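# Carry the coat stand into the next room's taped square

## Task

Bring the coat stand through to the adjoining room and set it upright so that each of its four feet rests fully inside the yellow tape outline, with none touching the tape itself. By the end the coffee table must still be standing upright, the robot must not have toppled or be left leaning, and the coat stand must stay in place without the robot holding it.

## Robot and tools

ROBOT. A single-arm Hello Robot Stretch 4, about 1.6 m tall. It has an omni-wheel base whose rim lies within 0.23 m of the base origin, a lift on a vertical mast, one arm that telescopes forward, a three-joint wrist (yaw, pitch, roll) and a two-finger gripper. Cameras: head_camera, head_left_camera, head_right_camera and wrist_camera. Loose objects may occasionally get a short shove from outside.

FRAMES. Base frame: origin on the floor below the base centre, x ahead, y to the left, z up. hand_pose is reported in it (a point between the open fingertips; with all wrist joints at 0 its axes equal the base axes; the printed value may be slightly wrong). The odometry frame is the base frame as it was when the scene began. Camera calibration is given as OpenCV K, D and T_world_to_cam, where world means the base frame; expect small per-camera errors, larger for wrist_camera when the arm is far out.

execute_actions. Argument actions: a list holding one action, or empty (empty just reports state and images). Optional cameras: list of names from head_camera, head_left_camera, head_right_camera, wrist_camera, all; omitted, null or ["all"] gives every camera, [] gives none; an unknown name rejects the call. An action contains base, joints, or both, plus optional pace and contact_limits; alternatively it is only {"end_of_arm": "enable_torque"}. All motions in it begin together.
- base: a single relative command, measured from where the base last reported itself. {"translate_m": d}: straight drive, metres, forward positive, -2 to 2. {"strafe_m": d}: sideways, metres, left positive, -2 to 2. {"rotate_rad": d}: turn in place, radians, counter-clockwise (left) positive, -3.2 to 3.2.
- joints: absolute targets by name, not offsets. lift_m 0 to 1.2; arm_m 0 to 0.55 (extension); wrist_yaw_rad -1.134 to 4.276 (0 ahead, positive left, 3.14 stowed; past 3.4 the arm may obstruct); wrist_pitch_rad -1.117 to 4.259 (0 level, 1.57 pointing down); wrist_roll_rad -1.117 to 4.259 (0 fingers level, positive clockwise viewed from behind); gripper_m -0.038 to 0.141 (fingertip gap; negative means the fingers squeeze each other). Targets outside a joint range are clipped and reported; any other bad value or unknown key rejects the whole call and nothing moves.
- pace: "slow", "default", "fast", "max" (base up to 0.1/0.3/0.4/0.6 m/s and 1/2/3/4 rad/s). With lift_m above 0.2 the base is slowed, down to 0.3 m/s and 1 rad/s at lift_m 1.2.
- contact_limits: only {"arm_m": value}, 0 (gentlest) to 0.75 (firmest), default 0.5.
A joint or base left out of an action may keep pushing toward an earlier target without the status showing it. To unfold the wrist at the start, one action with lift_m 0.4 and wrist_yaw_rad 0 works.

wait: seconds, 0 to 10; commands nothing new and returns the same report. zoom_image: camera plus region [x0, y0, x1, y1] in pixels of that camera's most recent full image, top-left origin, at most 504 by 504. finished_scene: scene, the integer of the current scene (1 or 2); final, and it reports success. Only call it once the stand is free-standing and stable.

RESULT LINES. base_status and joint_status: done (base done means the wheels turned the commanded amount, even if slipping), off_target (stopped short, may still push), contact_stop_at_<key> (met resistance; that part then goes slack: a slack lift may sag under load, slack wheels may roll), limit_stop_at_<name>, time_out, torque_fault. limit_stop_at_tilt means a lean over 6 degrees: lift, arm and wheels go slack and ignore commands until it lessens. limit_stop_at_own_body means a self-collision guard fired; moving away is allowed; it occurs mostly with pitch below -0.2 combined with roll below -0.4 or above 4. on_its_own lists uncommanded effects ("held at" is the held target). A stop in one call cancels the later calls of that reply. torque_fault: a wrist or gripper motor went limp (e.g. gripper forced into something, or over about 2 kg in a level gripper); send end_of_arm enable_torque.
lidar_m: 12 distances in metres, 30-degree sectors, first straight ahead then counter-clockwise (4th left, 7th behind, 10th right); "-" is nothing seen or closer than 0.25 m. It sees from about 0.15 m up, so table tops count; it misses glass, thin legs and much behind. wrist_depth_mm: 7x7 grid of depths, 100 to 2000 mm, row by row from top left, robot body included. base_odometry is wheel-based (slip counts as motion), heading -3.142 to 3.142, left positive; if turned_by_wheels and turned_by_imu differ by over about 0.1 rad, something was hit or slipped. base_tilt in degrees, forward and right positive, with fixed bias up to about 1.5. motor_effort: percent of maximum, positive toward larger joint values, peak in brackets, biased and noisy; for wheel_0, wheel_1, wheel_2 positive means turning right. Efforts outside rest range suggest a load or a push.

GRIPPING. Command a gap smaller than the object; deeper commands squeeze harder and pull it toward the wrist (up to about a third of the shortfall). Neither the gripper reading nor done proves a grasp; a firm grip shows as a clear gripper_m effort change. Fingers stuck on a surface: raise the lift.

CAUTIONS. Do not drive or turn with over 1 kg held and arm_m above 0.2, especially at fast or max, and avoid hard sustained pushes or pulls with a high gripper: the robot can tip. Do not knock over the coffee table or the stand, drop or slam things, or leave the robot leaning. The simulation keeps running while you deliberate, holding your last command.

Each tool is called after ">>>" as name(argument=value, ...), one argument or row to a line, values as JSON.

## Session

>>> execute_actions(
  actions=[],
)

Scene clock: 0.00 s.
base_odometry: x=+0.000 y=+0.000 heading=+0.000 (m, m, rad; odometry frame)
turned_by_wheels: +0.000 (rad since the last result)
turned_by_imu: +0.000 (rad since the last result)
base_tilt: forward=-1.1 right=-0.6 (deg)
lidar_m: 0.87 0.78 0.81 1.02 2.25 1.38 1.87 1.71 1.35 0.89 0.79 0.83
base_status: not commanded
joint_positions: lift_m=+0.286 arm_m=+0.000 wrist_yaw_rad=+3.090 wrist_pitch_rad=-0.014 wrist_roll_rad=-0.007 gripper_m=+0.057
joint_status: not commanded
motor_effort: lift_m=+19 arm_m=+0 wrist_yaw_rad=-1 wrist_pitch_rad=-6 wrist_roll_rad=-5 gripper_m=-4 wheel_0=+0 wheel_1=+0 wheel_2=+0 (%)
hand_pose: x=-0.1128 y=+0.1022 z=+0.4679 quat_wxyz=(+0.026, +0.007, -0.004, +1.000) (m; base frame)
wrist_depth_mm: - 137 - - - - - / - 128 - - - - - / - 136 220 - - - - / 119 140 - - - - - / 1499 1756 1921 - - - - / 1430 1537 198 1430 216 1366 1281 / 1042 991 1042 - 1060 917 991
pictures: head_camera, head_left_camera, head_right_camera, wrist_camera
Images, in order (width x height): head_camera 420x560, head_left_camera 420x672, head_right_camera 420x672, wrist_camera 616x392.

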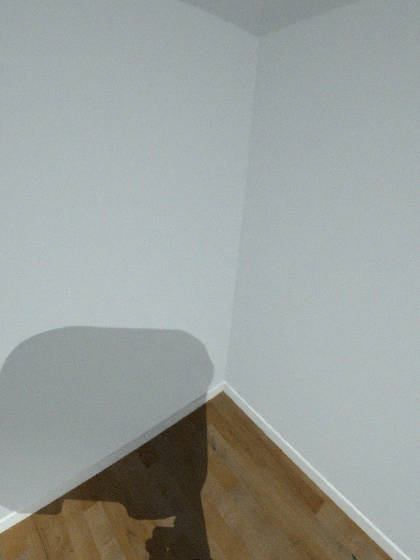

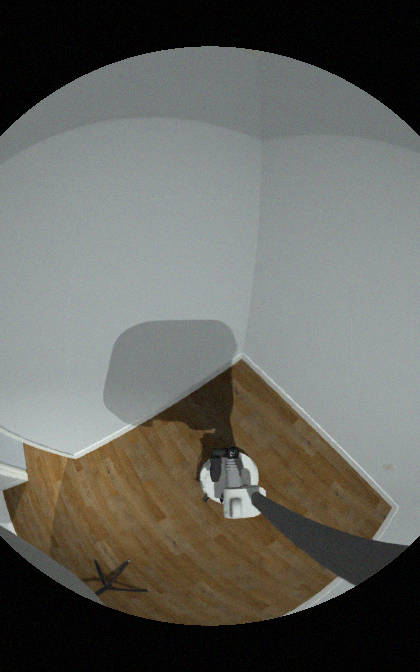

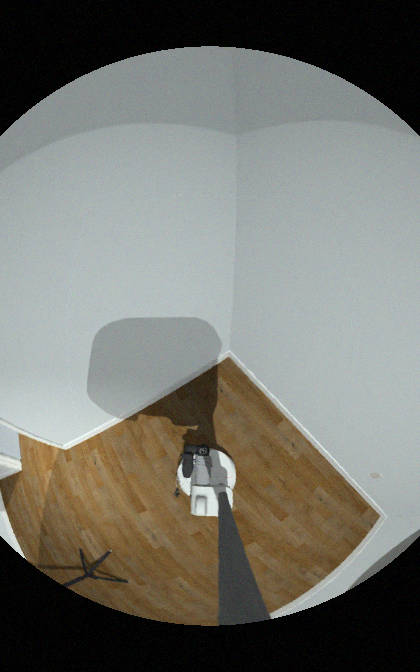

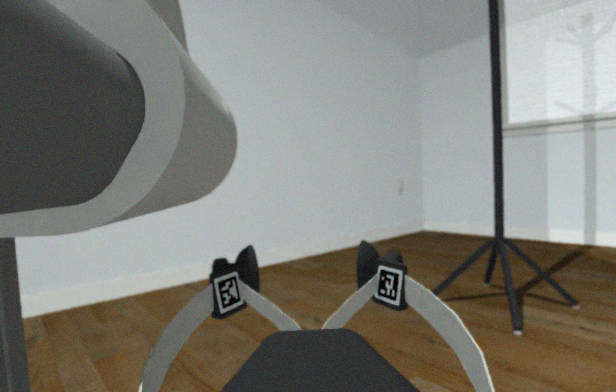

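>>> execute_actions(
  actions=[
    {"base":{"rotate_rad":2.2}},
  ],
)

Scene clock: 11.03 s.
base_odometry: x=+0.000 y=+0.000 heading=+2.200 (m, m, rad; odometry frame)
turned_by_wheels: +2.200 (rad since the last result)
turned_by_imu: +2.186 (rad since the last result)
base_tilt: forward=-1.2 right=-0.5 (deg)
lidar_m: 1.54 1.37 1.75 1.70 1.19 0.83 0.82 0.84 0.81 0.78 0.81 1.13
base_status: done
joint_positions: lift_m=+0.286 arm_m=+0.000 wrist_yaw_rad=+3.090 wrist_pitch_rad=-0.014 wrist_roll_rad=-0.007 gripper_m=+0.057
joint_status: not commanded
motor_effort: lift_m=+19(19) arm_m=+0(0) wrist_yaw_rad=+0(0) wrist_pitch_rad=-7(6) wrist_roll_rad=-2(3) gripper_m=-3(3) wheel_0=+0(5) wheel_1=-1(6) wheel_2=+0(8) (%)
hand_pose: x=-0.1128 y=+0.1022 z=+0.4679 quat_wxyz=(+0.026, +0.007, -0.004, +1.000) (m; base frame)
wrist_depth_mm: - 137 904 917 931 946 960 / - 128 904 917 946 960 991 / - 136 220 931 946 976 991 / 120 140 931 946 946 960 991 / 904 904 931 960 960 991 991 / 904 931 198 960 217 991 1008 / 917 917 931 - 960 931 976
pictures: head_camera, head_left_camera, head_right_camera, wrist_camera
camera_calibration (this result's frames):
wrist_camera: T_world_to_cam=[[0.0650816, 0.997428, -0.0300225, -0.0804593], [0.0182329, -0.0312699, -0.999345, 0.521041], [-0.997713, 0.0644916, -0.0202211, 0.119392], [0, 0, 0, 1]] pos_world=[0.114856, 0.0888455, 0.520698]
Images, in order (width x height): head_camera 420x560, head_left_camera 420x672, head_right_camera 420x672, wrist_camera 616x392.

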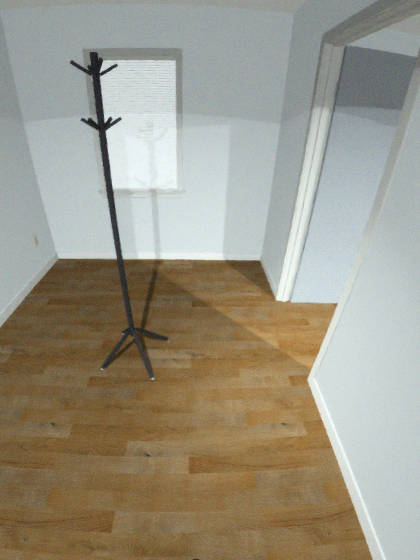

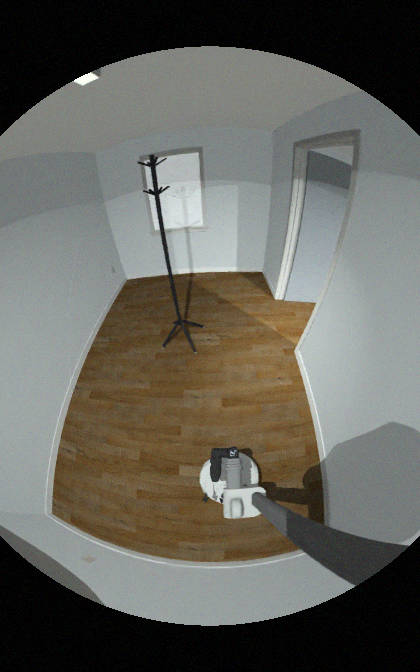

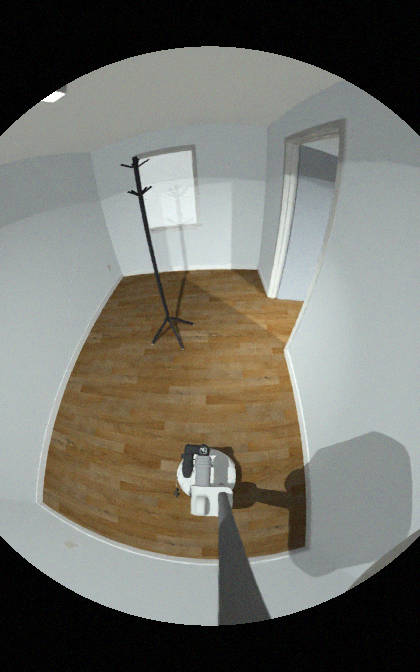

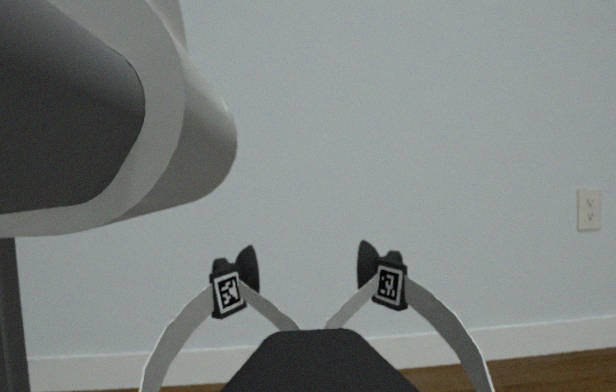

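>>> execute_actions(
  actions=[
    {"base":{"strafe_m":-0.35},"pace":"fast"},
  ],
  cameras=[],
)

>>> execute_actions(
  actions=[
    {"base":{"translate_m":1.75},"pace":"fast"},
  ],
  cameras=[],
)

>>> execute_actions(
  actions=[
    {"base":{"rotate_rad":-1.57},"pace":"fast"},
  ],
)

Scene clock: 23.33 s.
base_odometry: x=+0.283 y=+0.206 heading=+2.200 (m, m, rad; odometry frame)
turned_by_wheels: +0.000 (rad since the last result)
turned_by_imu: +0.000 (rad since the last result)
base_tilt: forward=-1.1 right=-0.5 (deg)
lidar_m: 2.15 1.44 2.13 2.05 1.18 0.84 0.80 0.66 0.47 0.44 0.44 0.63
base_status: done
joint_positions: lift_m=+0.286 arm_m=+0.000 wrist_yaw_rad=+3.090 wrist_pitch_rad=-0.014 wrist_roll_rad=-0.007 gripper_m=+0.057
joint_status: not commanded
motor_effort: lift_m=+19(19) arm_m=+0(0) wrist_yaw_rad=-2(0) wrist_pitch_rad=-6(7) wrist_roll_rad=-3(2) gripper_m=-3(4) wheel_0=-3(10) wheel_1=+1(11) wheel_2=-1(1) (%)
hand_pose: x=-0.1128 y=+0.1022 z=+0.4679 quat_wxyz=(+0.026, +0.007, -0.004, +1.000) (m; base frame)
wrist_depth_mm: - 137 904 917 931 946 946 / - 128 904 931 931 960 976 / - 136 220 931 946 976 991 / 120 140 917 931 946 976 976 / 809 917 931 946 960 991 991 / 820 917 198 946 216 976 991 / 809 904 931 - 960 931 960
pictures: none
No camera images: the call's "cameras" was empty. Leave "cameras" out to get every camera's image.

Scene clock: 29.07 s.
base_odometry: x=-0.746 y=+1.621 heading=+2.200 (m, m, rad; odometry frame)
turned_by_wheels: +0.000 (rad since the last result)
turned_by_imu: +0.000 (rad since the last result)
base_tilt: forward=-1.1 right=-0.5 (deg)
lidar_m: 1.17 1.22 1.60 2.06 0.67 2.68 1.76 0.69 0.79 1.18 0.55 0.58
base_status: done
joint_positions: lift_m=+0.286 arm_m=+0.000 wrist_yaw_rad=+3.090 wrist_pitch_rad=-0.014 wrist_roll_rad=-0.007 gripper_m=+0.057
joint_status: not commanded
motor_effort: lift_m=+19(19) arm_m=+0(0) wrist_yaw_rad=+0(1) wrist_pitch_rad=-6(6) wrist_roll_rad=-3(2) gripper_m=-4(4) wheel_0=-1(8) wheel_1=-1(4) wheel_2=+1(11) (%)
hand_pose: x=-0.1128 y=+0.1022 z=+0.4679 quat_wxyz=(+0.026, +0.007, -0.004, +1.000) (m; base frame)
wrist_depth_mm: - 137 - - - - - / - 128 - - - - - / - 136 220 - - - - / 119 140 - - - - - / 788 1281 - - - - - / 809 1182 198 1430 216 1366 1336 / 788 991 1042 - 1042 917 976
pictures: none
No camera images: the call's "cameras" was empty. Leave "cameras" out to get every camera's image.

Scene clock: 30.80 s.
base_odometry: x=-0.746 y=+1.621 heading=+0.630 (m, m, rad; odometry frame)
turned_by_wheels: -1.570 (rad since the last result)
turned_by_imu: -1.558 (rad since the last result)
base_tilt: forward=-1.1 right=-0.6 (deg)
lidar_m: 1.18 0.55 0.58 1.17 1.20 1.60 2.07 0.73 2.68 1.81 0.69 0.76
base_status: done
joint_positions: lift_m=+0.286 arm_m=+0.000 wrist_yaw_rad=+3.090 wrist_pitch_rad=-0.014 wrist_roll_rad=-0.007 gripper_m=+0.057
joint_status: not commanded
motor_effort: lift_m=+19(19) arm_m=+0(0) wrist_yaw_rad=-1(3) wrist_pitch_rad=-6(5) wrist_roll_rad=-2(2) gripper_m=-3(3) wheel_0=+0(6) wheel_1=-1(8) wheel_2=+1(8) (%)
hand_pose: x=-0.1128 y=+0.1022 z=+0.4679 quat_wxyz=(+0.026, +0.007, -0.004, +1.000) (m; base frame)
wrist_depth_mm: - 137 - - - 1863 1336 / - 128 - - - 1863 1336 / - 136 220 - - 1921 1366 / 119 140 - - - 1921 1397 / - - - - - 1863 1397 / 1499 1308 198 1430 216 1366 1281 / 976 991 1025 - 1042 917 991
pictures: head_camera, head_left_camera, head_right_camera, wrist_camera
camera_calibration (this result's frames):
wrist_camera: T_world_to_cam=[[0.0650823, 0.997428, -0.030022, -0.0804601], [0.0182327, -0.0312694, -0.999345, 0.521041], [-0.997713, 0.0644923, -0.0202209, 0.119398], [0, 0, 0, 1]] pos_world=[0.114862, 0.0888455, 0.520698]
Images, in order (width x height): head_camera 420x560, head_left_camera 420x672, head_right_camera 420x672, wrist_camera 616x392.

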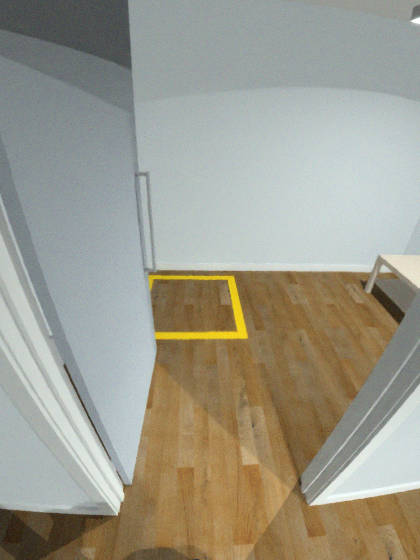

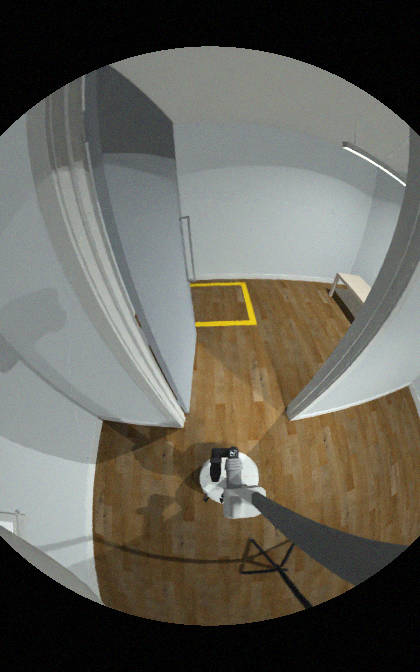

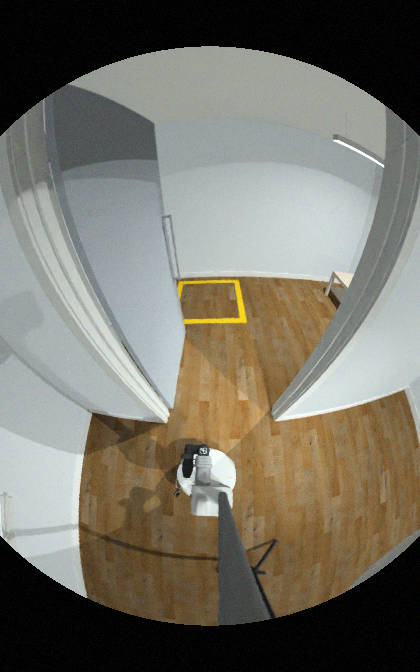

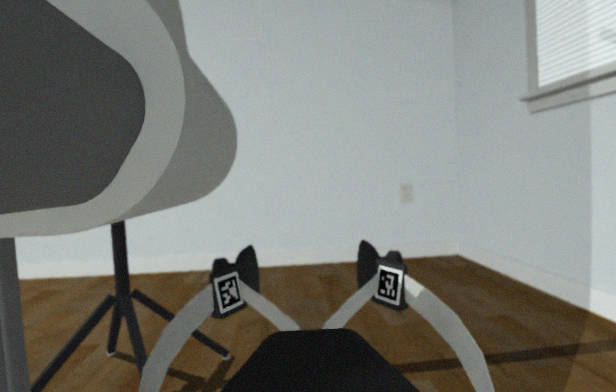

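>>> execute_actions(
  actions=[
    {"base":{"rotate_rad":2.95},"joints":{"lift_m":0.75},"pace":"fast"},
  ],
  cameras=[],
)

>>> execute_actions(
  actions=[
    {"base":{"strafe_m":0.15},"joints":{"wrist_yaw_rad":0,"gripper_m":0.13},"pace":"fast"},
  ],
)

Scene clock: 40.50 s.
base_odometry: x=-0.747 y=+1.621 heading=-2.704 (m, m, rad; odometry frame)
turned_by_wheels: +2.950 (rad since the last result)
turned_by_imu: +2.931 (rad since the last result)
base_tilt: forward=-1.2 right=-0.6 (deg)
lidar_m: 2.07 0.70 2.48 2.56 0.79 0.70 2.67 0.64 0.55 0.99 1.17 1.40
base_status: done
joint_positions: lift_m=+0.750 arm_m=+0.000 wrist_yaw_rad=+3.090 wrist_pitch_rad=-0.014 wrist_roll_rad=-0.007 gripper_m=+0.057
joint_status: all done
motor_effort: lift_m=+21(23) arm_m=+0(0) wrist_yaw_rad=-3(1) wrist_pitch_rad=-7(7) wrist_roll_rad=-1(2) gripper_m=-4(2) wheel_0=-2(6) wheel_1=+1(8) wheel_2=-1(13) (%)
hand_pose: x=-0.1128 y=+0.1023 z=+0.9322 quat_wxyz=(+0.026, +0.007, -0.004, +1.000) (m; base frame)
wrist_depth_mm: - 137 - - - 676 699 / - 128 - - - 683 707 / - 136 220 - - 683 707 / 119 140 - - - 691 715 / 809 - - - - 699 723 / 809 - 198 - 217 699 723 / 798 1160 1921 - 1983 691 732
pictures: none
No camera images: the call's "cameras" was empty. Leave "cameras" out to get every camera's image.

Scene clock: 42.83 s.
base_odometry: x=-0.683 y=+1.485 heading=-2.704 (m, m, rad; odometry frame)
turned_by_wheels: +0.000 (rad since the last result)
turned_by_imu: +0.001 (rad since the last result)
base_tilt: forward=-1.0 right=-0.5 (deg)
lidar_m: 0.86 0.62 2.45 2.42 0.84 0.60 2.70 0.84 0.69 1.05 1.32 1.58
base_status: done
joint_positions: lift_m=+0.750 arm_m=+0.000 wrist_yaw_rad=+0.000 wrist_pitch_rad=-0.014 wrist_roll_rad=-0.007 gripper_m=+0.130
joint_status: all done
motor_effort: lift_m=+21(21) arm_m=+0(0) wrist_yaw_rad=-4(7) wrist_pitch_rad=-6(6) wrist_roll_rad=-3(3) gripper_m=+0(3) wheel_0=+0(10) wheel_1=-1(9) wheel_2=-1(1) (%)
hand_pose: x=+0.4593 y=-0.0873 z=+0.9322 quat_wxyz=(+1.000, -0.004, -0.007, +0.000) (m; base frame)
wrist_depth_mm: 1576 1661 1708 1808 1921 1661 1255 / 1618 1661 1756 1808 1921 1708 1281 / 1576 1661 1756 1808 1921 1756 1308 / 1618 1708 1756 1808 1921 1756 1281 / 1618 1708 1808 1863 1921 1618 1308 / 1618 1708 1756 1863 - 1618 1336 / 1618 1708 1808 - 1921 1661 1366
pictures: head_camera, head_left_camera, head_right_camera, wrist_camera
camera_calibration (this result's frames):
wrist_camera: T_world_to_cam=[[-0.0129818, -0.999465, -0.0300222, -0.053191], [-0.0198595, 0.0302766, -0.999344, 0.991537], [0.999718, -0.0123771, -0.020242, -0.212276], [0, 0, 0, 1]] pos_world=[0.231218, -0.0858102, 0.984993]
Images, in order (width x height): head_camera 420x560, head_left_camera 420x672, head_right_camera 420x672, wrist_camera 616x392.

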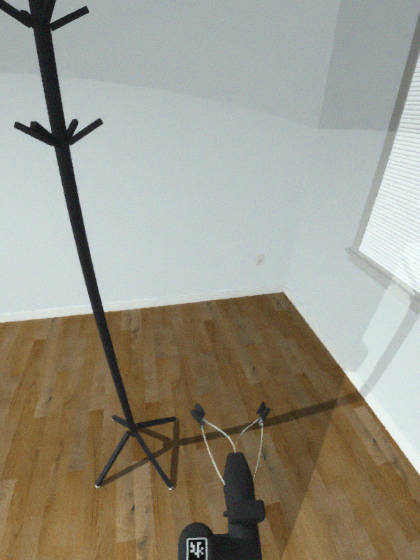

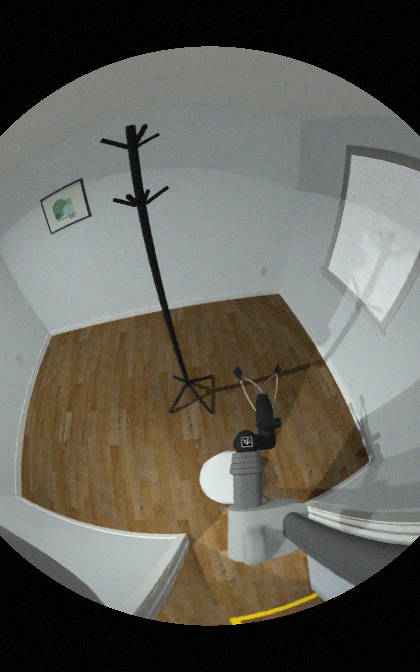

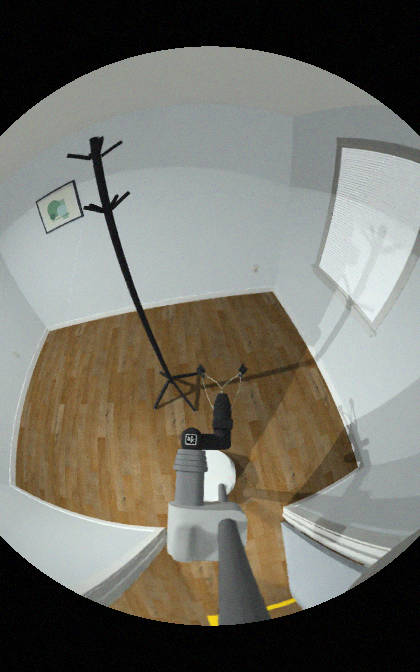

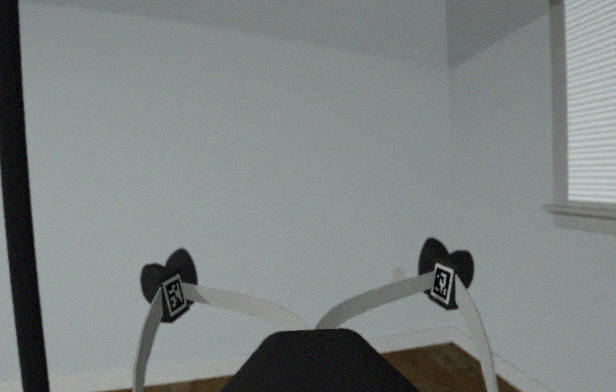

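>>> execute_actions(
  actions=[
    {"base":{"strafe_m":0.42},"joints":{"arm_m":0.05}},
  ],
  cameras=["head_camera","wrist_camera"],
)

Scene clock: 50.13 s.
base_odometry: x=-0.505 y=+1.105 heading=-2.704 (m, m, rad; odometry frame)
turned_by_wheels: +0.000 (rad since the last result)
turned_by_imu: +0.003 (rad since the last result)
base_tilt: forward=-1.0 right=-0.5 (deg)
lidar_m: 0.60 1.96 2.26 2.00 0.99 0.59 0.51 1.53 1.07 1.25 1.72 0.67
base_status: done
joint_positions: lift_m=+0.750 arm_m=+0.049 wrist_yaw_rad=+0.000 wrist_pitch_rad=-0.014 wrist_roll_rad=-0.007 gripper_m=+0.130
joint_status: all done
motor_effort: lift_m=+21(21) arm_m=+7(8) wrist_yaw_rad=+0(1) wrist_pitch_rad=-6(5) wrist_roll_rad=-4(1) gripper_m=-1(2) wheel_0=+0(9) wheel_1=-1(6) wheel_2=-1(1) (%)
hand_pose: x=+0.5080 y=-0.0874 z=+0.9322 quat_wxyz=(+1.000, -0.004, -0.007, +0.000) (m; base frame)
wrist_depth_mm: 1464 1499 1618 1661 1756 1921 1661 / 1464 1576 1618 1661 1808 1921 1708 / 1499 1537 1618 1661 1808 1921 1708 / 1499 1576 1661 1708 1808 1921 1756 / 1499 1576 1661 1756 1808 1863 1756 / 1537 1537 1661 445 1808 1921 1756 / 1537 1576 1708 - 1808 1756 1708
pictures: head_camera, wrist_camera
camera_calibration (this result's frames):
wrist_camera: T_world_to_cam=[[-0.0133686, -0.99946, -0.0300224, -0.0524724], [-0.0198458, 0.0302843, -0.999344, 0.992504], [0.999714, -0.012764, -0.0202399, -0.261067], [0, 0, 0, 1]] pos_world=[0.279988, -0.0858336, 0.984993]
Images, in order (width x height): head_camera 420x560, wrist_camera 616x392.

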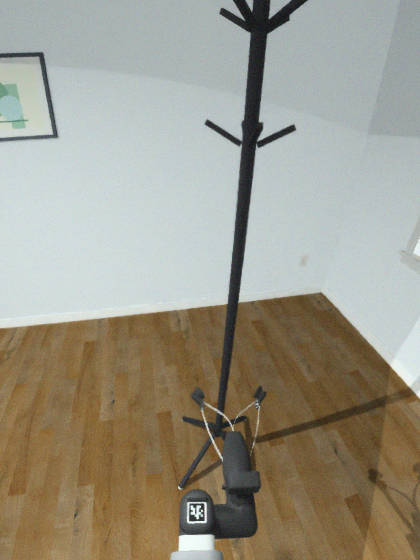

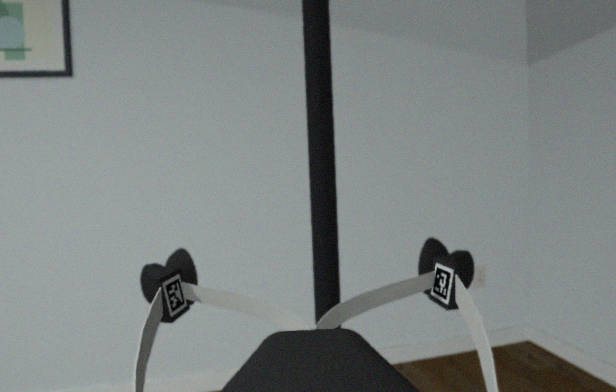

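>>> execute_actions(
  actions=[
    {"base":{"strafe_m":-0.022}},
  ],
  cameras=[],
)

>>> execute_actions(
  actions=[
    {"base":{"translate_m":0.22},"joints":{"gripper_m":0.1}},
  ],
  cameras=["head_camera","wrist_camera"],
)

Scene clock: 56.07 s.
base_odometry: x=-0.514 y=+1.125 heading=-2.704 (m, m, rad; odometry frame)
turned_by_wheels: +0.000 (rad since the last result)
turned_by_imu: +0.001 (rad since the last result)
base_tilt: forward=-1.1 right=-0.5 (deg)
lidar_m: 0.61 1.98 2.27 2.02 0.97 0.59 0.51 1.53 1.05 1.23 1.70 2.05
base_status: done
joint_positions: lift_m=+0.750 arm_m=+0.049 wrist_yaw_rad=+0.000 wrist_pitch_rad=-0.014 wrist_roll_rad=-0.007 gripper_m=+0.130
joint_status: not commanded
motor_effort: lift_m=+21(20) arm_m=+7(8) wrist_yaw_rad=+1(2) wrist_pitch_rad=-5(6) wrist_roll_rad=-2(3) gripper_m=-1(2) wheel_0=+0(7) wheel_1=+0(8) wheel_2=-1(1) (%)
hand_pose: x=+0.5080 y=-0.0874 z=+0.9322 quat_wxyz=(+1.000, -0.004, -0.007, +0.000) (m; base frame)
wrist_depth_mm: 1430 1537 1576 1708 1808 1863 1661 / 1499 1537 1618 1661 1808 1863 1708 / 1499 1537 1661 1661 1863 1921 1708 / 1499 1661 1661 1708 1808 1921 1708 / 1537 1576 1661 1708 1808 1921 1756 / 1499 1576 1661 445 1863 1983 1756 / 1576 1618 1661 - 1863 1756 1708
pictures: none
No camera images: the call's "cameras" was empty. Leave "cameras" out to get every camera's image.

Scene clock: 58.23 s.
base_odometry: x=-0.713 y=+1.032 heading=-2.704 (m, m, rad; odometry frame)
turned_by_wheels: +0.000 (rad since the last result)
turned_by_imu: +0.000 (rad since the last result)
base_tilt: forward=-1.1 right=-0.6 (deg)
lidar_m: 0.42 1.76 2.12 2.08 1.37 0.83 0.73 1.45 1.15 1.67 1.66 0.46
base_status: done
joint_positions: lift_m=+0.750 arm_m=+0.049 wrist_yaw_rad=+0.000 wrist_pitch_rad=-0.014 wrist_roll_rad=-0.007 gripper_m=+0.100
joint_status: all done
motor_effort: lift_m=+21(21) arm_m=+7(7) wrist_yaw_rad=+0(1) wrist_pitch_rad=-5(6) wrist_roll_rad=-3(0) gripper_m=-1(2) wheel_0=+0(4) wheel_1=+0(4) wheel_2=+1(9) (%)
hand_pose: x=+0.5081 y=-0.0874 z=+0.9322 quat_wxyz=(+1.000, -0.004, -0.007, +0.000) (m; base frame)
wrist_depth_mm: 1308 1366 1430 219 1537 1618 1618 / 1308 1366 1430 219 1576 1661 1661 / 1308 1397 1430 221 1618 1708 1661 / 1308 1397 1430 225 1618 1661 1708 / 1336 1397 1464 232 1576 1708 1708 / 1336 1397 217 222 1576 1708 1756 / 1308 1397 1464 - 1661 1661 1661
pictures: head_camera, wrist_camera
camera_calibration (this result's frames):
wrist_camera: T_world_to_cam=[[-0.0133868, -0.99946, -0.0300225, -0.0524677], [-0.0198452, 0.0302849, -0.999344, 0.992504], [0.999713, -0.0127823, -0.0202399, -0.261108], [0, 0, 0, 1]] pos_world=[0.280027, -0.0858347, 0.984993]
Images, in order (width x height): head_camera 420x560, wrist_camera 616x392.

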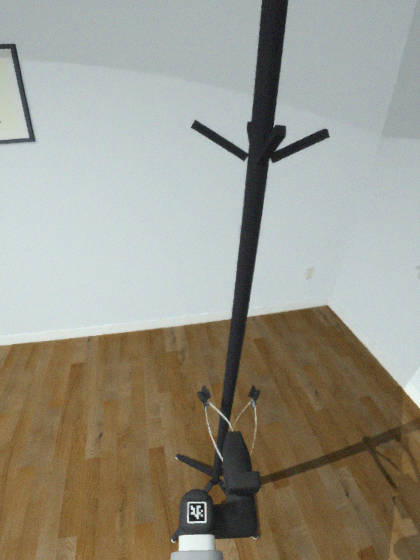

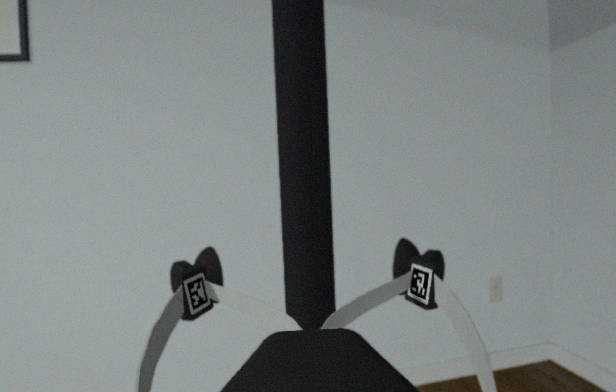

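>>> execute_actions(
  actions=[
    {"joints":{"gripper_m":-0.03}},
  ],
  cameras=["wrist_camera"],
)

>>> execute_actions(
  actions=[
    {"joints":{"lift_m":0.765},"pace":"slow"},
  ],
)

Scene clock: 64.83 s.
base_odometry: x=-0.713 y=+1.032 heading=-2.704 (m, m, rad; odometry frame)
turned_by_wheels: +0.000 (rad since the last result)
turned_by_imu: +0.002 (rad since the last result)
base_tilt: forward=-1.1 right=-0.7 (deg)
lidar_m: 0.40 1.74 2.12 2.08 1.38 0.84 0.73 1.47 1.16 1.67 1.64 0.45
base_status: not commanded
joint_positions: lift_m=+0.750 arm_m=+0.049 wrist_yaw_rad=+0.001 wrist_pitch_rad=-0.017 wrist_roll_rad=-0.007 gripper_m=-0.029
joint_status: all done
motor_effort: lift_m=+21(21) arm_m=+6(7) wrist_yaw_rad=-4(3) wrist_pitch_rad=+1(6) wrist_roll_rad=-3(2) gripper_m=-27(28) wheel_0=-1(1) wheel_1=-1(1) wheel_2=+1(1) (%)
hand_pose: x=+0.5084 y=-0.0872 z=+0.9329 quat_wxyz=(+1.000, -0.004, -0.008, +0.000) (m; base frame)
wrist_depth_mm: 1281 1336 1430 205 1576 1661 1661 / 1308 1366 1430 206 1537 1661 1661 / 1308 1366 1464 208 1576 1661 1661 / 1308 1366 1397 211 1537 1708 1708 / 1308 1366 1430 209 1618 1708 1661 / 1308 1366 182 211 186 1708 1708 / 1366 1366 1464 - 1661 1661 1661
pictures: wrist_camera
camera_calibration (this result's frames):
wrist_camera: T_world_to_cam=[[-0.0125537, -0.999469, -0.0300579, -0.0526143], [-0.0172438, 0.0302721, -0.999393, 0.991983], [0.999773, -0.0120277, -0.0176147, -0.263845], [0, 0, 0, 1]] pos_world=[0.28023, -0.0857892, 0.985152]
Images, in order (width x height): wrist_camera 616x392.

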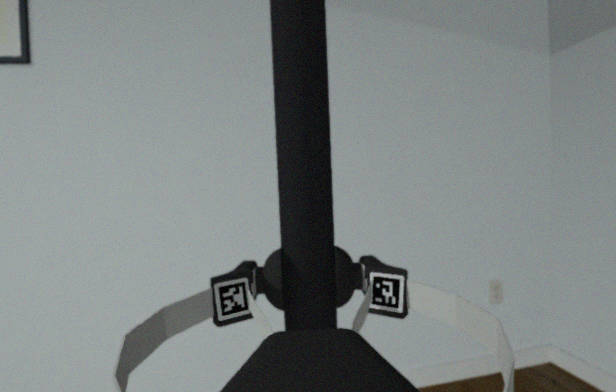

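Scene clock: 65.67 s.
base_odometry: x=-0.713 y=+1.032 heading=-2.704 (m, m, rad; odometry frame)
turned_by_wheels: +0.000 (rad since the last result)
turned_by_imu: +0.000 (rad since the last result)
base_tilt: forward=-1.0 right=-0.5 (deg)
lidar_m: 0.38 1.76 2.13 2.07 1.36 0.84 0.72 1.45 1.16 1.66 1.64 0.48
base_status: not commanded
joint_positions: lift_m=+0.764 arm_m=+0.049 wrist_yaw_rad=+0.000 wrist_pitch_rad=+0.003 wrist_roll_rad=-0.007 gripper_m=-0.029
joint_status: all done
on_its_own: wrist_pitch_rad is at rest, and its effort (-55) is outside its rest range (-23 to +23)
motor_effort: lift_m=+28(27) arm_m=+6(6) wrist_yaw_rad=-1(2) wrist_pitch_rad=-55(54) wrist_roll_rad=-2(2) gripper_m=-25(25) wheel_0=-2(0) wheel_1=-1(0) wheel_2=+1(1) (%)
hand_pose: x=+0.5084 y=-0.0873 z=+0.9417 quat_wxyz=(+1.000, -0.004, +0.001, +0.000) (m; base frame)
wrist_depth_mm: 1281 1336 1397 199 1537 1661 1618 / 1308 1336 1397 202 1576 1618 1661 / 1281 1397 1430 204 1576 1618 1661 / 1308 1366 1430 209 1576 1661 1708 / 1336 1397 1430 209 1618 1708 1708 / 1366 1397 184 211 184 1708 1708 / 1366 1397 1464 - 1618 1661 1661
pictures: head_camera, head_left_camera, head_right_camera, wrist_camera
camera_calibration (this result's frames):
wrist_camera: T_world_to_cam=[[-0.0135959, -0.999464, -0.0297886, -0.0522056], [-0.0368242, 0.0302716, -0.998863, 1.01019], [0.999229, -0.0124835, -0.037216, -0.244998], [0, 0, 0, 1]] pos_world=[0.281299, -0.0858163, 0.998372]
Images, in order (width x height): head_camera 420x560, head_left_camera 420x672, head_right_camera 420x672, wrist_camera 616x392.

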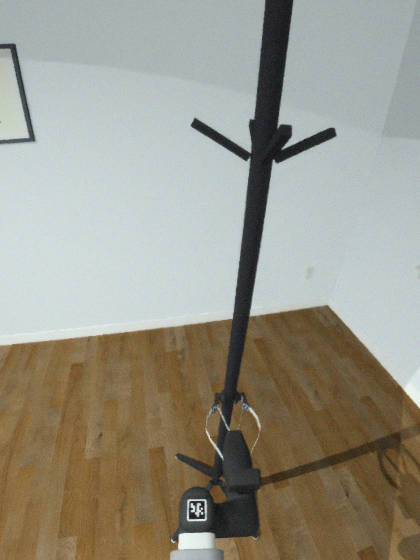

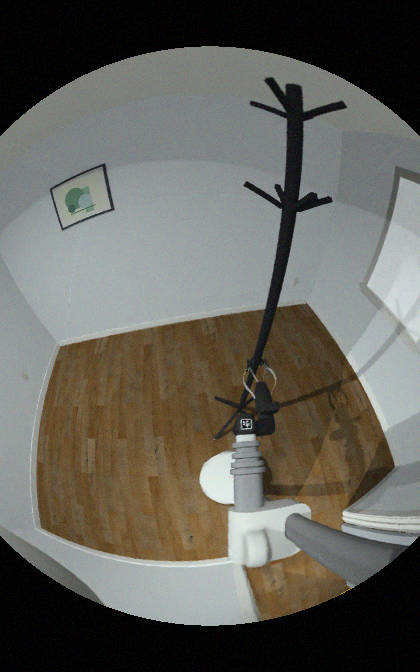

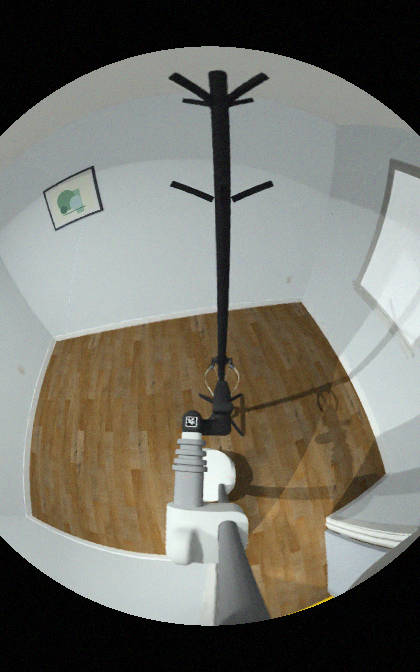

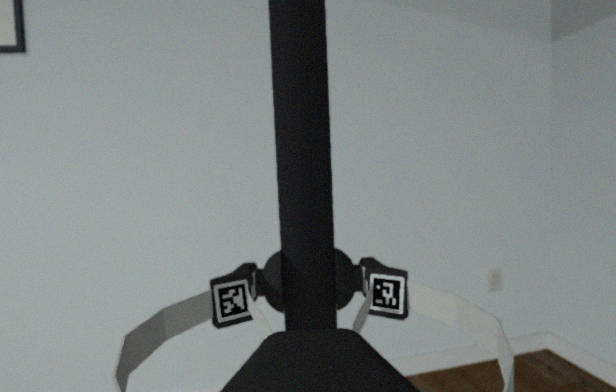

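>>> execute_actions(
  actions=[
    {"joints":{"lift_m":0.773},"pace":"slow"},
  ],
  cameras=[],
)

Scene clock: 72.83 s.
base_odometry: x=-0.713 y=+1.032 heading=-2.704 (m, m, rad; odometry frame)
turned_by_wheels: +0.000 (rad since the last result)
turned_by_imu: +0.001 (rad since the last result)
base_tilt: forward=-1.0 right=-0.6 (deg)
lidar_m: 0.40 1.75 2.14 2.08 1.36 0.85 0.74 1.43 1.16 1.65 1.65 0.45
base_status: not commanded
joint_positions: lift_m=+0.772 arm_m=+0.049 wrist_yaw_rad=-0.001 wrist_pitch_rad=+0.013 wrist_roll_rad=-0.007 gripper_m=-0.029
joint_status: all done
on_its_own: wrist_pitch_rad is at rest, and its effort (-86) is outside its rest range (-23 to +23)
motor_effort: lift_m=+31(32) arm_m=+6(6) wrist_yaw_rad=+0(1) wrist_pitch_rad=-86(85) wrist_roll_rad=-2(2) gripper_m=-25(25) wheel_0=-1(0) wheel_1=+0(0) wheel_2=+1(1) (%)
hand_pose: x=+0.5083 y=-0.0876 z=+0.9464 quat_wxyz=(+1.000, -0.004, +0.007, +0.000) (m; base frame)
wrist_depth_mm: 1255 1336 1397 199 1576 1661 1661 / 1308 1366 1397 200 1576 1661 1618 / 1281 1366 1430 204 1618 1661 1618 / 1308 1366 1430 211 1618 1708 1708 / 1336 1366 1464 208 1618 1708 1708 / 1336 1397 184 209 185 1808 1708 / 1366 1430 1499 - 1661 1618 1618
pictures: none
No camera images: the call's "cameras" was empty. Leave "cameras" out to get every camera's image.

>>> execute_actions(
  actions=[
    {"joints":{"lift_m":0.752},"pace":"slow"},
  ],
  cameras=[],
)

>>> execute_actions(
  actions=[
    {"joints":{"gripper_m":0.1}},
  ],
  cameras=[],
)

>>> execute_actions(
  actions=[
    {"joints":{"lift_m":1.0,"wrist_pitch_rad":1.0,"arm_m":0.13}},
  ],
)

Scene clock: 83.50 s.
base_odometry: x=-0.713 y=+1.032 heading=-2.704 (m, m, rad; odometry frame)
turned_by_wheels: +0.000 (rad since the last result)
turned_by_imu: +0.001 (rad since the last result)
base_tilt: forward=-1.1 right=-0.5 (deg)
lidar_m: 0.39 1.75 2.13 2.06 1.36 0.84 0.72 1.44 1.16 1.67 1.65 0.45
base_status: not commanded
joint_positions: lift_m=+0.752 arm_m=+0.049 wrist_yaw_rad=-0.005 wrist_pitch_rad=-0.012 wrist_roll_rad=-0.007 gripper_m=-0.029
joint_status: all done
motor_effort: lift_m=+17(31) arm_m=+6(6) wrist_yaw_rad=+13(14) wrist_pitch_rad=-12(85) wrist_roll_rad=-2(3) gripper_m=-26(26) wheel_0=-3(3) wheel_1=-1(1) wheel_2=+0(1) (%)
hand_pose: x=+0.5080 y=-0.0888 z=+0.9340 quat_wxyz=(+1.000, -0.004, -0.006, -0.002) (m; base frame)
wrist_depth_mm: 1281 1336 1397 206 1537 1618 1576 / 1281 1366 1430 209 1576 1661 1661 / 1281 1336 1464 211 1618 1661 1661 / 1308 1366 1430 211 1618 1708 1618 / 1336 1366 1430 211 1576 1708 1708 / 1336 1397 183 210 185 1708 1708 / 1336 1397 1464 - 1661 1708 1661
pictures: none
No camera images: the call's "cameras" was empty. Leave "cameras" out to get every camera's image.

Scene clock: 85.50 s.
base_odometry: x=-0.713 y=+1.032 heading=-2.704 (m, m, rad; odometry frame)
turned_by_wheels: +0.000 (rad since the last result)
turned_by_imu: +0.001 (rad since the last result)
base_tilt: forward=-1.0 right=-0.5 (deg)
lidar_m: 0.39 1.75 2.12 2.07 1.36 0.85 0.74 1.47 1.15 1.66 1.65 0.47
base_status: not commanded
joint_positions: lift_m=+0.752 arm_m=+0.049 wrist_yaw_rad=+0.000 wrist_pitch_rad=-0.014 wrist_roll_rad=-0.007 gripper_m=+0.100
joint_status: all done
motor_effort: lift_m=+17(17) arm_m=+6(6) wrist_yaw_rad=+1(28) wrist_pitch_rad=-7(13) wrist_roll_rad=-2(3) gripper_m=-3(27) wheel_0=-1(3) wheel_1=+0(2) wheel_2=-1(4) (%)
hand_pose: x=+0.5083 y=-0.0875 z=+0.9344 quat_wxyz=(+1.000, -0.004, -0.007, +0.000) (m; base frame)
wrist_depth_mm: 1281 1336 1430 211 1576 1661 1618 / 1308 1366 1430 214 1537 1661 1661 / 1281 1366 1430 219 1576 1708 1618 / 1308 1397 1464 224 1618 1708 1708 / 1308 1397 1430 1499 1576 1708 1661 / 1366 1397 216 220 1576 1708 1708 / 1336 1397 1499 - 1618 1708 1661
pictures: none
No camera images: the call's "cameras" was empty. Leave "cameras" out to get every camera's image.

Scene clock: 87.60 s.
base_odometry: x=-0.713 y=+1.032 heading=-2.704 (m, m, rad; odometry frame)
turned_by_wheels: +0.000 (rad since the last result)
turned_by_imu: +0.001 (rad since the last result)
base_tilt: forward=-1.1 right=-0.5 (deg)
lidar_m: 0.36 1.75 2.12 2.06 1.37 0.84 0.74 1.45 1.16 1.67 1.66 0.44
base_status: not commanded
joint_positions: lift_m=+1.000 arm_m=+0.129 wrist_yaw_rad=+0.000 wrist_pitch_rad=+1.001 wrist_roll_rad=-0.007 gripper_m=+0.100
joint_status: all done
motor_effort: lift_m=+21(24) arm_m=+7(9) wrist_yaw_rad=+0(0) wrist_pitch_rad=-2(7) wrist_roll_rad=-3(2) gripper_m=-2(2) wheel_0=-1(1) wheel_1=+0(1) wheel_2=-1(0) (%)
hand_pose: x=+0.4552 y=-0.0874 z=+0.9351 quat_wxyz=(+0.877, -0.003, +0.480, +0.002) (m; base frame)
wrist_depth_mm: 1366 1397 1464 138 1661 1661 1661 / 1499 1537 1499 164 1499 1576 1537 / 1464 1397 1397 203 1397 1397 1397 / 1308 1308 1308 271 1308 1281 1281 / 1205 1205 1205 1182 1182 1182 1182 / 1118 1118 217 866 1078 1098 1098 / 1060 1025 1042 - 1042 1025 1042
pictures: head_camera, head_left_camera, head_right_camera, wrist_camera
camera_calibration (this result's frames):
wrist_camera: T_world_to_cam=[[-0.0324692, -0.999463, -0.00446826, -0.0682798], [-0.859477, 0.0302028, -0.510282, 0.919292], [0.510143, -0.0127281, -0.859996, 0.799932], [0, 0, 0, 1]] pos_world=[0.379813, -0.0858268, 1.15673]
Images, in order (width x height): head_camera 420x560, head_left_camera 420x672, head_right_camera 420x672, wrist_camera 616x392.

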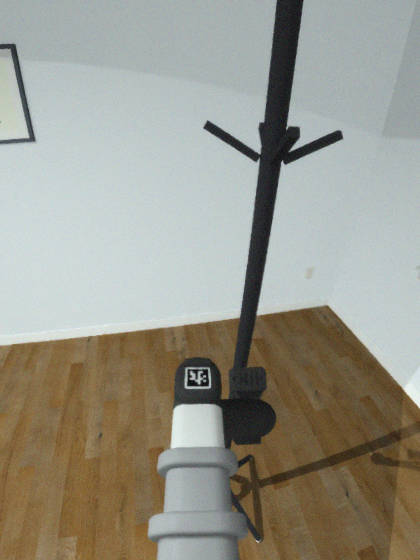

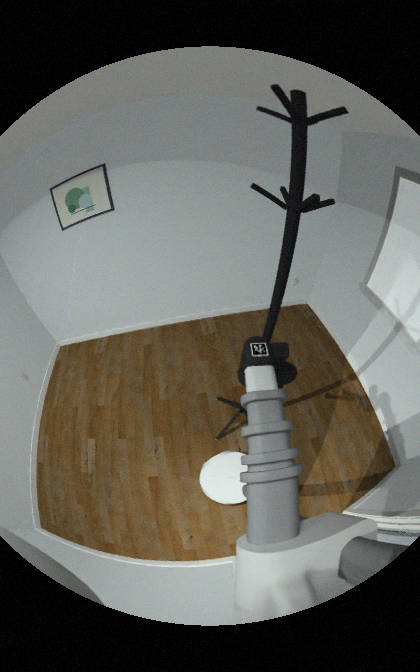

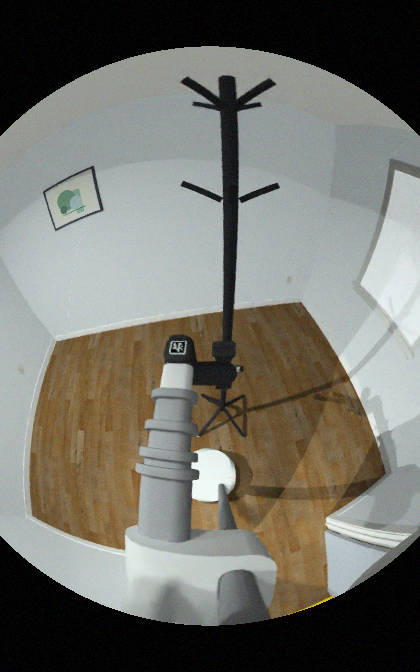

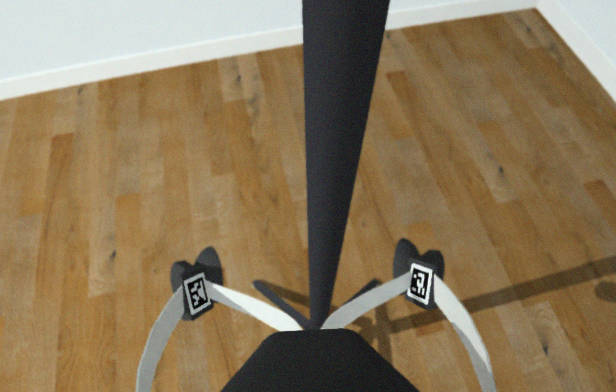

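>>> execute_actions(
  actions=[
    {"base":{"strafe_m":-0.014},"joints":{"arm_m":0.15}},
  ],
  cameras=[],
)

>>> execute_actions(
  actions=[
    {"base":{"translate_m":0.045},"joints":{"gripper_m":0.06}},
  ],
  cameras=["wrist_camera","head_right_camera"],
)

Scene clock: 92.57 s.
base_odometry: x=-0.719 y=+1.044 heading=-2.704 (m, m, rad; odometry frame)
turned_by_wheels: +0.000 (rad since the last result)
turned_by_imu: +0.001 (rad since the last result)
base_tilt: forward=-1.0 right=-0.5 (deg)
lidar_m: 0.39 1.76 2.13 2.07 1.36 0.84 0.74 1.43 1.12 1.66 1.65 0.45
base_status: done
joint_positions: lift_m=+1.000 arm_m=+0.149 wrist_yaw_rad=+0.000 wrist_pitch_rad=+1.001 wrist_roll_rad=-0.007 gripper_m=+0.100
joint_status: all done
motor_effort: lift_m=+22(21) arm_m=+7(9) wrist_yaw_rad=-1(1) wrist_pitch_rad=-3(3) wrist_roll_rad=-3(1) gripper_m=-2(2) wheel_0=-1(8) wheel_1=-1(7) wheel_2=+0(0) (%)
hand_pose: x=+0.4752 y=-0.0874 z=+0.9351 quat_wxyz=(+0.877, -0.003, +0.480, +0.002) (m; base frame)
wrist_depth_mm: 1366 1397 1499 107 1708 1708 1618 / 1499 1537 1576 125 1537 1537 1537 / 1464 1430 1430 156 1430 1397 1430 / 1336 1308 1308 213 1281 1308 1281 / 1205 1205 1182 1182 1160 1205 1182 / 1118 1138 216 445 1078 1098 1118 / 1042 1025 1042 - 1060 1042 1042
pictures: none
No camera images: the call's "cameras" was empty. Leave "cameras" out to get every camera's image.

Scene clock: 93.80 s.
base_odometry: x=-0.760 y=+1.025 heading=-2.704 (m, m, rad; odometry frame)
turned_by_wheels: +0.000 (rad since the last result)
turned_by_imu: +0.000 (rad since the last result)
base_tilt: forward=-1.2 right=-0.5 (deg)
lidar_m: 0.35 1.71 2.07 2.09 1.44 0.87 0.79 1.42 1.15 1.64 1.64 0.40
base_status: done
joint_positions: lift_m=+1.000 arm_m=+0.149 wrist_yaw_rad=+0.000 wrist_pitch_rad=+1.001 wrist_roll_rad=-0.007 gripper_m=+0.060
joint_status: all done
motor_effort: lift_m=+21(21) arm_m=+7(7) wrist_yaw_rad=-2(2) wrist_pitch_rad=-3(2) wrist_roll_rad=-1(0) gripper_m=-4(4) wheel_0=+1(5) wheel_1=-1(4) wheel_2=+0(6) (%)
hand_pose: x=+0.4752 y=-0.0874 z=+0.9351 quat_wxyz=(+0.877, -0.003, +0.480, +0.002) (m; base frame)
wrist_depth_mm: 1281 1366 1430 - 1618 1708 1618 / 1430 1499 1576 - 1537 1537 1537 / 1430 1430 1430 - 1397 1397 1397 / 1308 1281 1281 108 1281 1281 1281 / 1205 1229 1182 144 1205 1205 1205 / 1098 1098 198 191 201 1138 1098 / 1042 1042 1042 - 1060 1042 1042
pictures: head_right_camera, wrist_camera
camera_calibration (this result's frames):
wrist_camera: T_world_to_cam=[[-0.0324915, -0.999462, -0.00446417, -0.0676267], [-0.859539, 0.0302215, -0.510175, 0.936413], [0.510036, -0.0127393, -0.860059, 0.789815], [0, 0, 0, 1]] pos_world=[0.399853, -0.0858285, 1.15672]
Images, in order (width x height): head_right_camera 420x672, wrist_camera 616x392.

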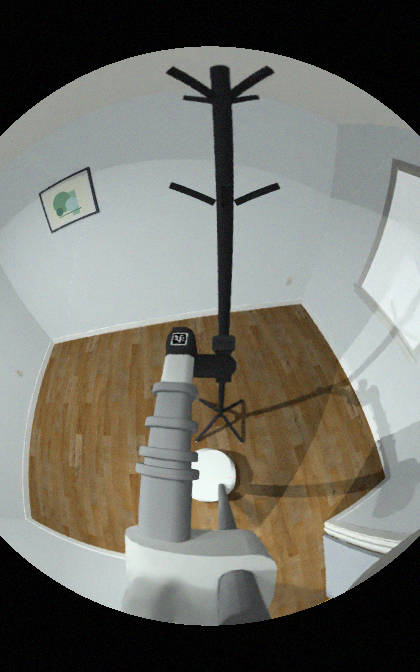

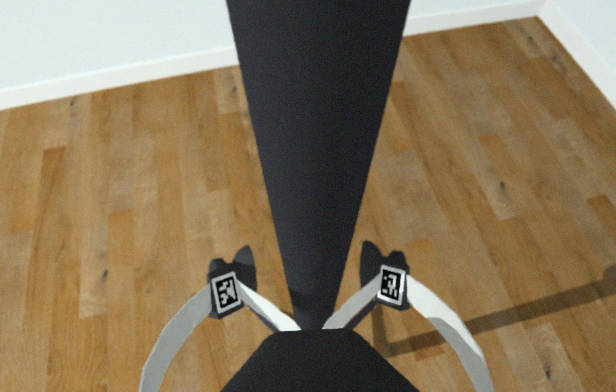

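>>> execute_actions(
  actions=[
    {"joints":{"gripper_m":-0.038}},
  ],
  cameras=["wrist_camera"],
)

>>> execute_actions(
  actions=[
    {"joints":{"lift_m":1.008},"pace":"slow"},
  ],
  cameras=["wrist_camera"],
)

Scene clock: 99.70 s.
base_odometry: x=-0.760 y=+1.025 heading=-2.704 (m, m, rad; odometry frame)
turned_by_wheels: +0.000 (rad since the last result)
turned_by_imu: +0.002 (rad since the last result)
base_tilt: forward=-1.0 right=-0.5 (deg)
lidar_m: 0.32 1.71 2.07 2.08 1.43 0.89 0.78 1.43 1.15 1.64 1.62 0.36
base_status: not commanded
joint_positions: lift_m=+0.999 arm_m=+0.149 wrist_yaw_rad=+0.000 wrist_pitch_rad=+1.015 wrist_roll_rad=-0.007 gripper_m=-0.037
joint_status: all done
on_its_own: wrist_pitch_rad is at rest, and its effort (-44) is outside its rest range (-23 to +23)
motor_effort: lift_m=+27(28) arm_m=+6(7) wrist_yaw_rad=+0(0) wrist_pitch_rad=-44(45) wrist_roll_rad=-1(1) gripper_m=-30(31) wheel_0=-1(1) wheel_1=-1(1) wheel_2=+0(0) (%)
hand_pose: x=+0.4720 y=-0.0874 z=+0.9324 quat_wxyz=(+0.874, -0.003, +0.486, +0.002) (m; base frame)
wrist_depth_mm: 1336 1430 - - - 1661 1576 / 1464 1499 - - 1464 1464 1464 / 1366 1397 1366 - 1366 1336 1336 / 1281 1281 1281 - 1255 1281 1229 / 1205 1182 1182 - 1160 1160 1182 / 1118 1098 181 174 186 1078 1078 / 1060 1025 1025 - 1042 1008 1025
pictures: wrist_camera
camera_calibration (this result's frames):
wrist_camera: T_world_to_cam=[[-0.0324141, -0.999467, -0.00399432, -0.0682001], [-0.866802, 0.0301008, -0.497743, 0.924023], [0.497598, -0.0126716, -0.867315, 0.801798], [0, 0, 0, 1]] pos_world=[0.399761, -0.0858175, 1.15507]
Images, in order (width x height): wrist_camera 616x392.

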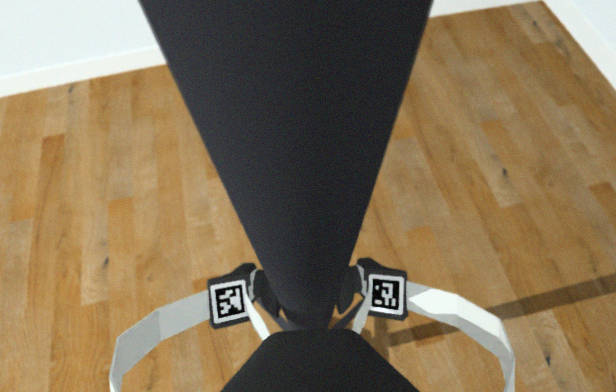

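Scene clock: 100.37 s.
base_odometry: x=-0.760 y=+1.025 heading=-2.704 (m, m, rad; odometry frame)
turned_by_wheels: +0.000 (rad since the last result)
turned_by_imu: +0.000 (rad since the last result)
base_tilt: forward=-1.1 right=-0.6 (deg)
lidar_m: 0.32 1.71 2.08 2.09 1.43 0.88 0.76 1.41 1.16 1.64 1.62 0.35
base_status: not commanded
joint_positions: lift_m=+1.007 arm_m=+0.149 wrist_yaw_rad=+0.000 wrist_pitch_rad=+1.016 wrist_roll_rad=-0.007 gripper_m=-0.037
joint_status: all done
on_its_own: wrist_pitch_rad is at rest, and its effort (-45) is outside its rest range (-23 to +23)
motor_effort: lift_m=+32(32) arm_m=+6(6) wrist_yaw_rad=+0(0) wrist_pitch_rad=-45(45) wrist_roll_rad=-3(1) gripper_m=-29(30) wheel_0=-1(0) wheel_1=-1(1) wheel_2=+0(0) (%)
hand_pose: x=+0.4719 y=-0.0874 z=+0.9400 quat_wxyz=(+0.874, -0.003, +0.486, +0.002) (m; base frame)
wrist_depth_mm: 1308 1397 - - 1576 1618 1576 / 1499 1499 - - 1464 1464 1464 / 1397 1397 1366 - 1366 1366 1366 / 1281 1281 1281 - 1255 1281 1255 / 1205 1205 1182 - 1182 1182 1160 / 1118 1118 182 176 183 1078 1098 / 1042 1025 1025 - 1060 1008 1042
pictures: wrist_camera
camera_calibration (this result's frames):
wrist_camera: T_world_to_cam=[[-0.0324151, -0.999467, -0.00398627, -0.0681789], [-0.866924, 0.0301008, -0.49753, 0.927598], [0.497385, -0.0126717, -0.867438, 0.808613], [0, 0, 0, 1]] pos_world=[0.399756, -0.0858175, 1.16266]
Images, in order (width x height): wrist_camera 616x392.

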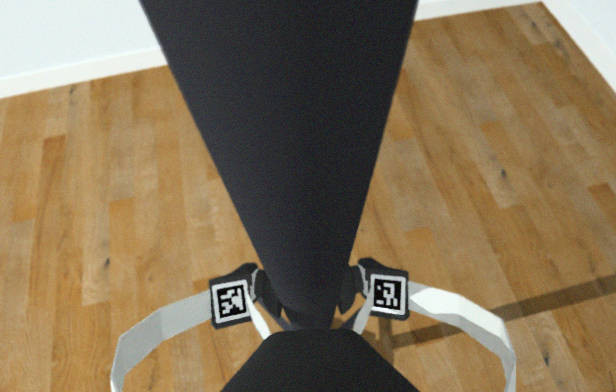

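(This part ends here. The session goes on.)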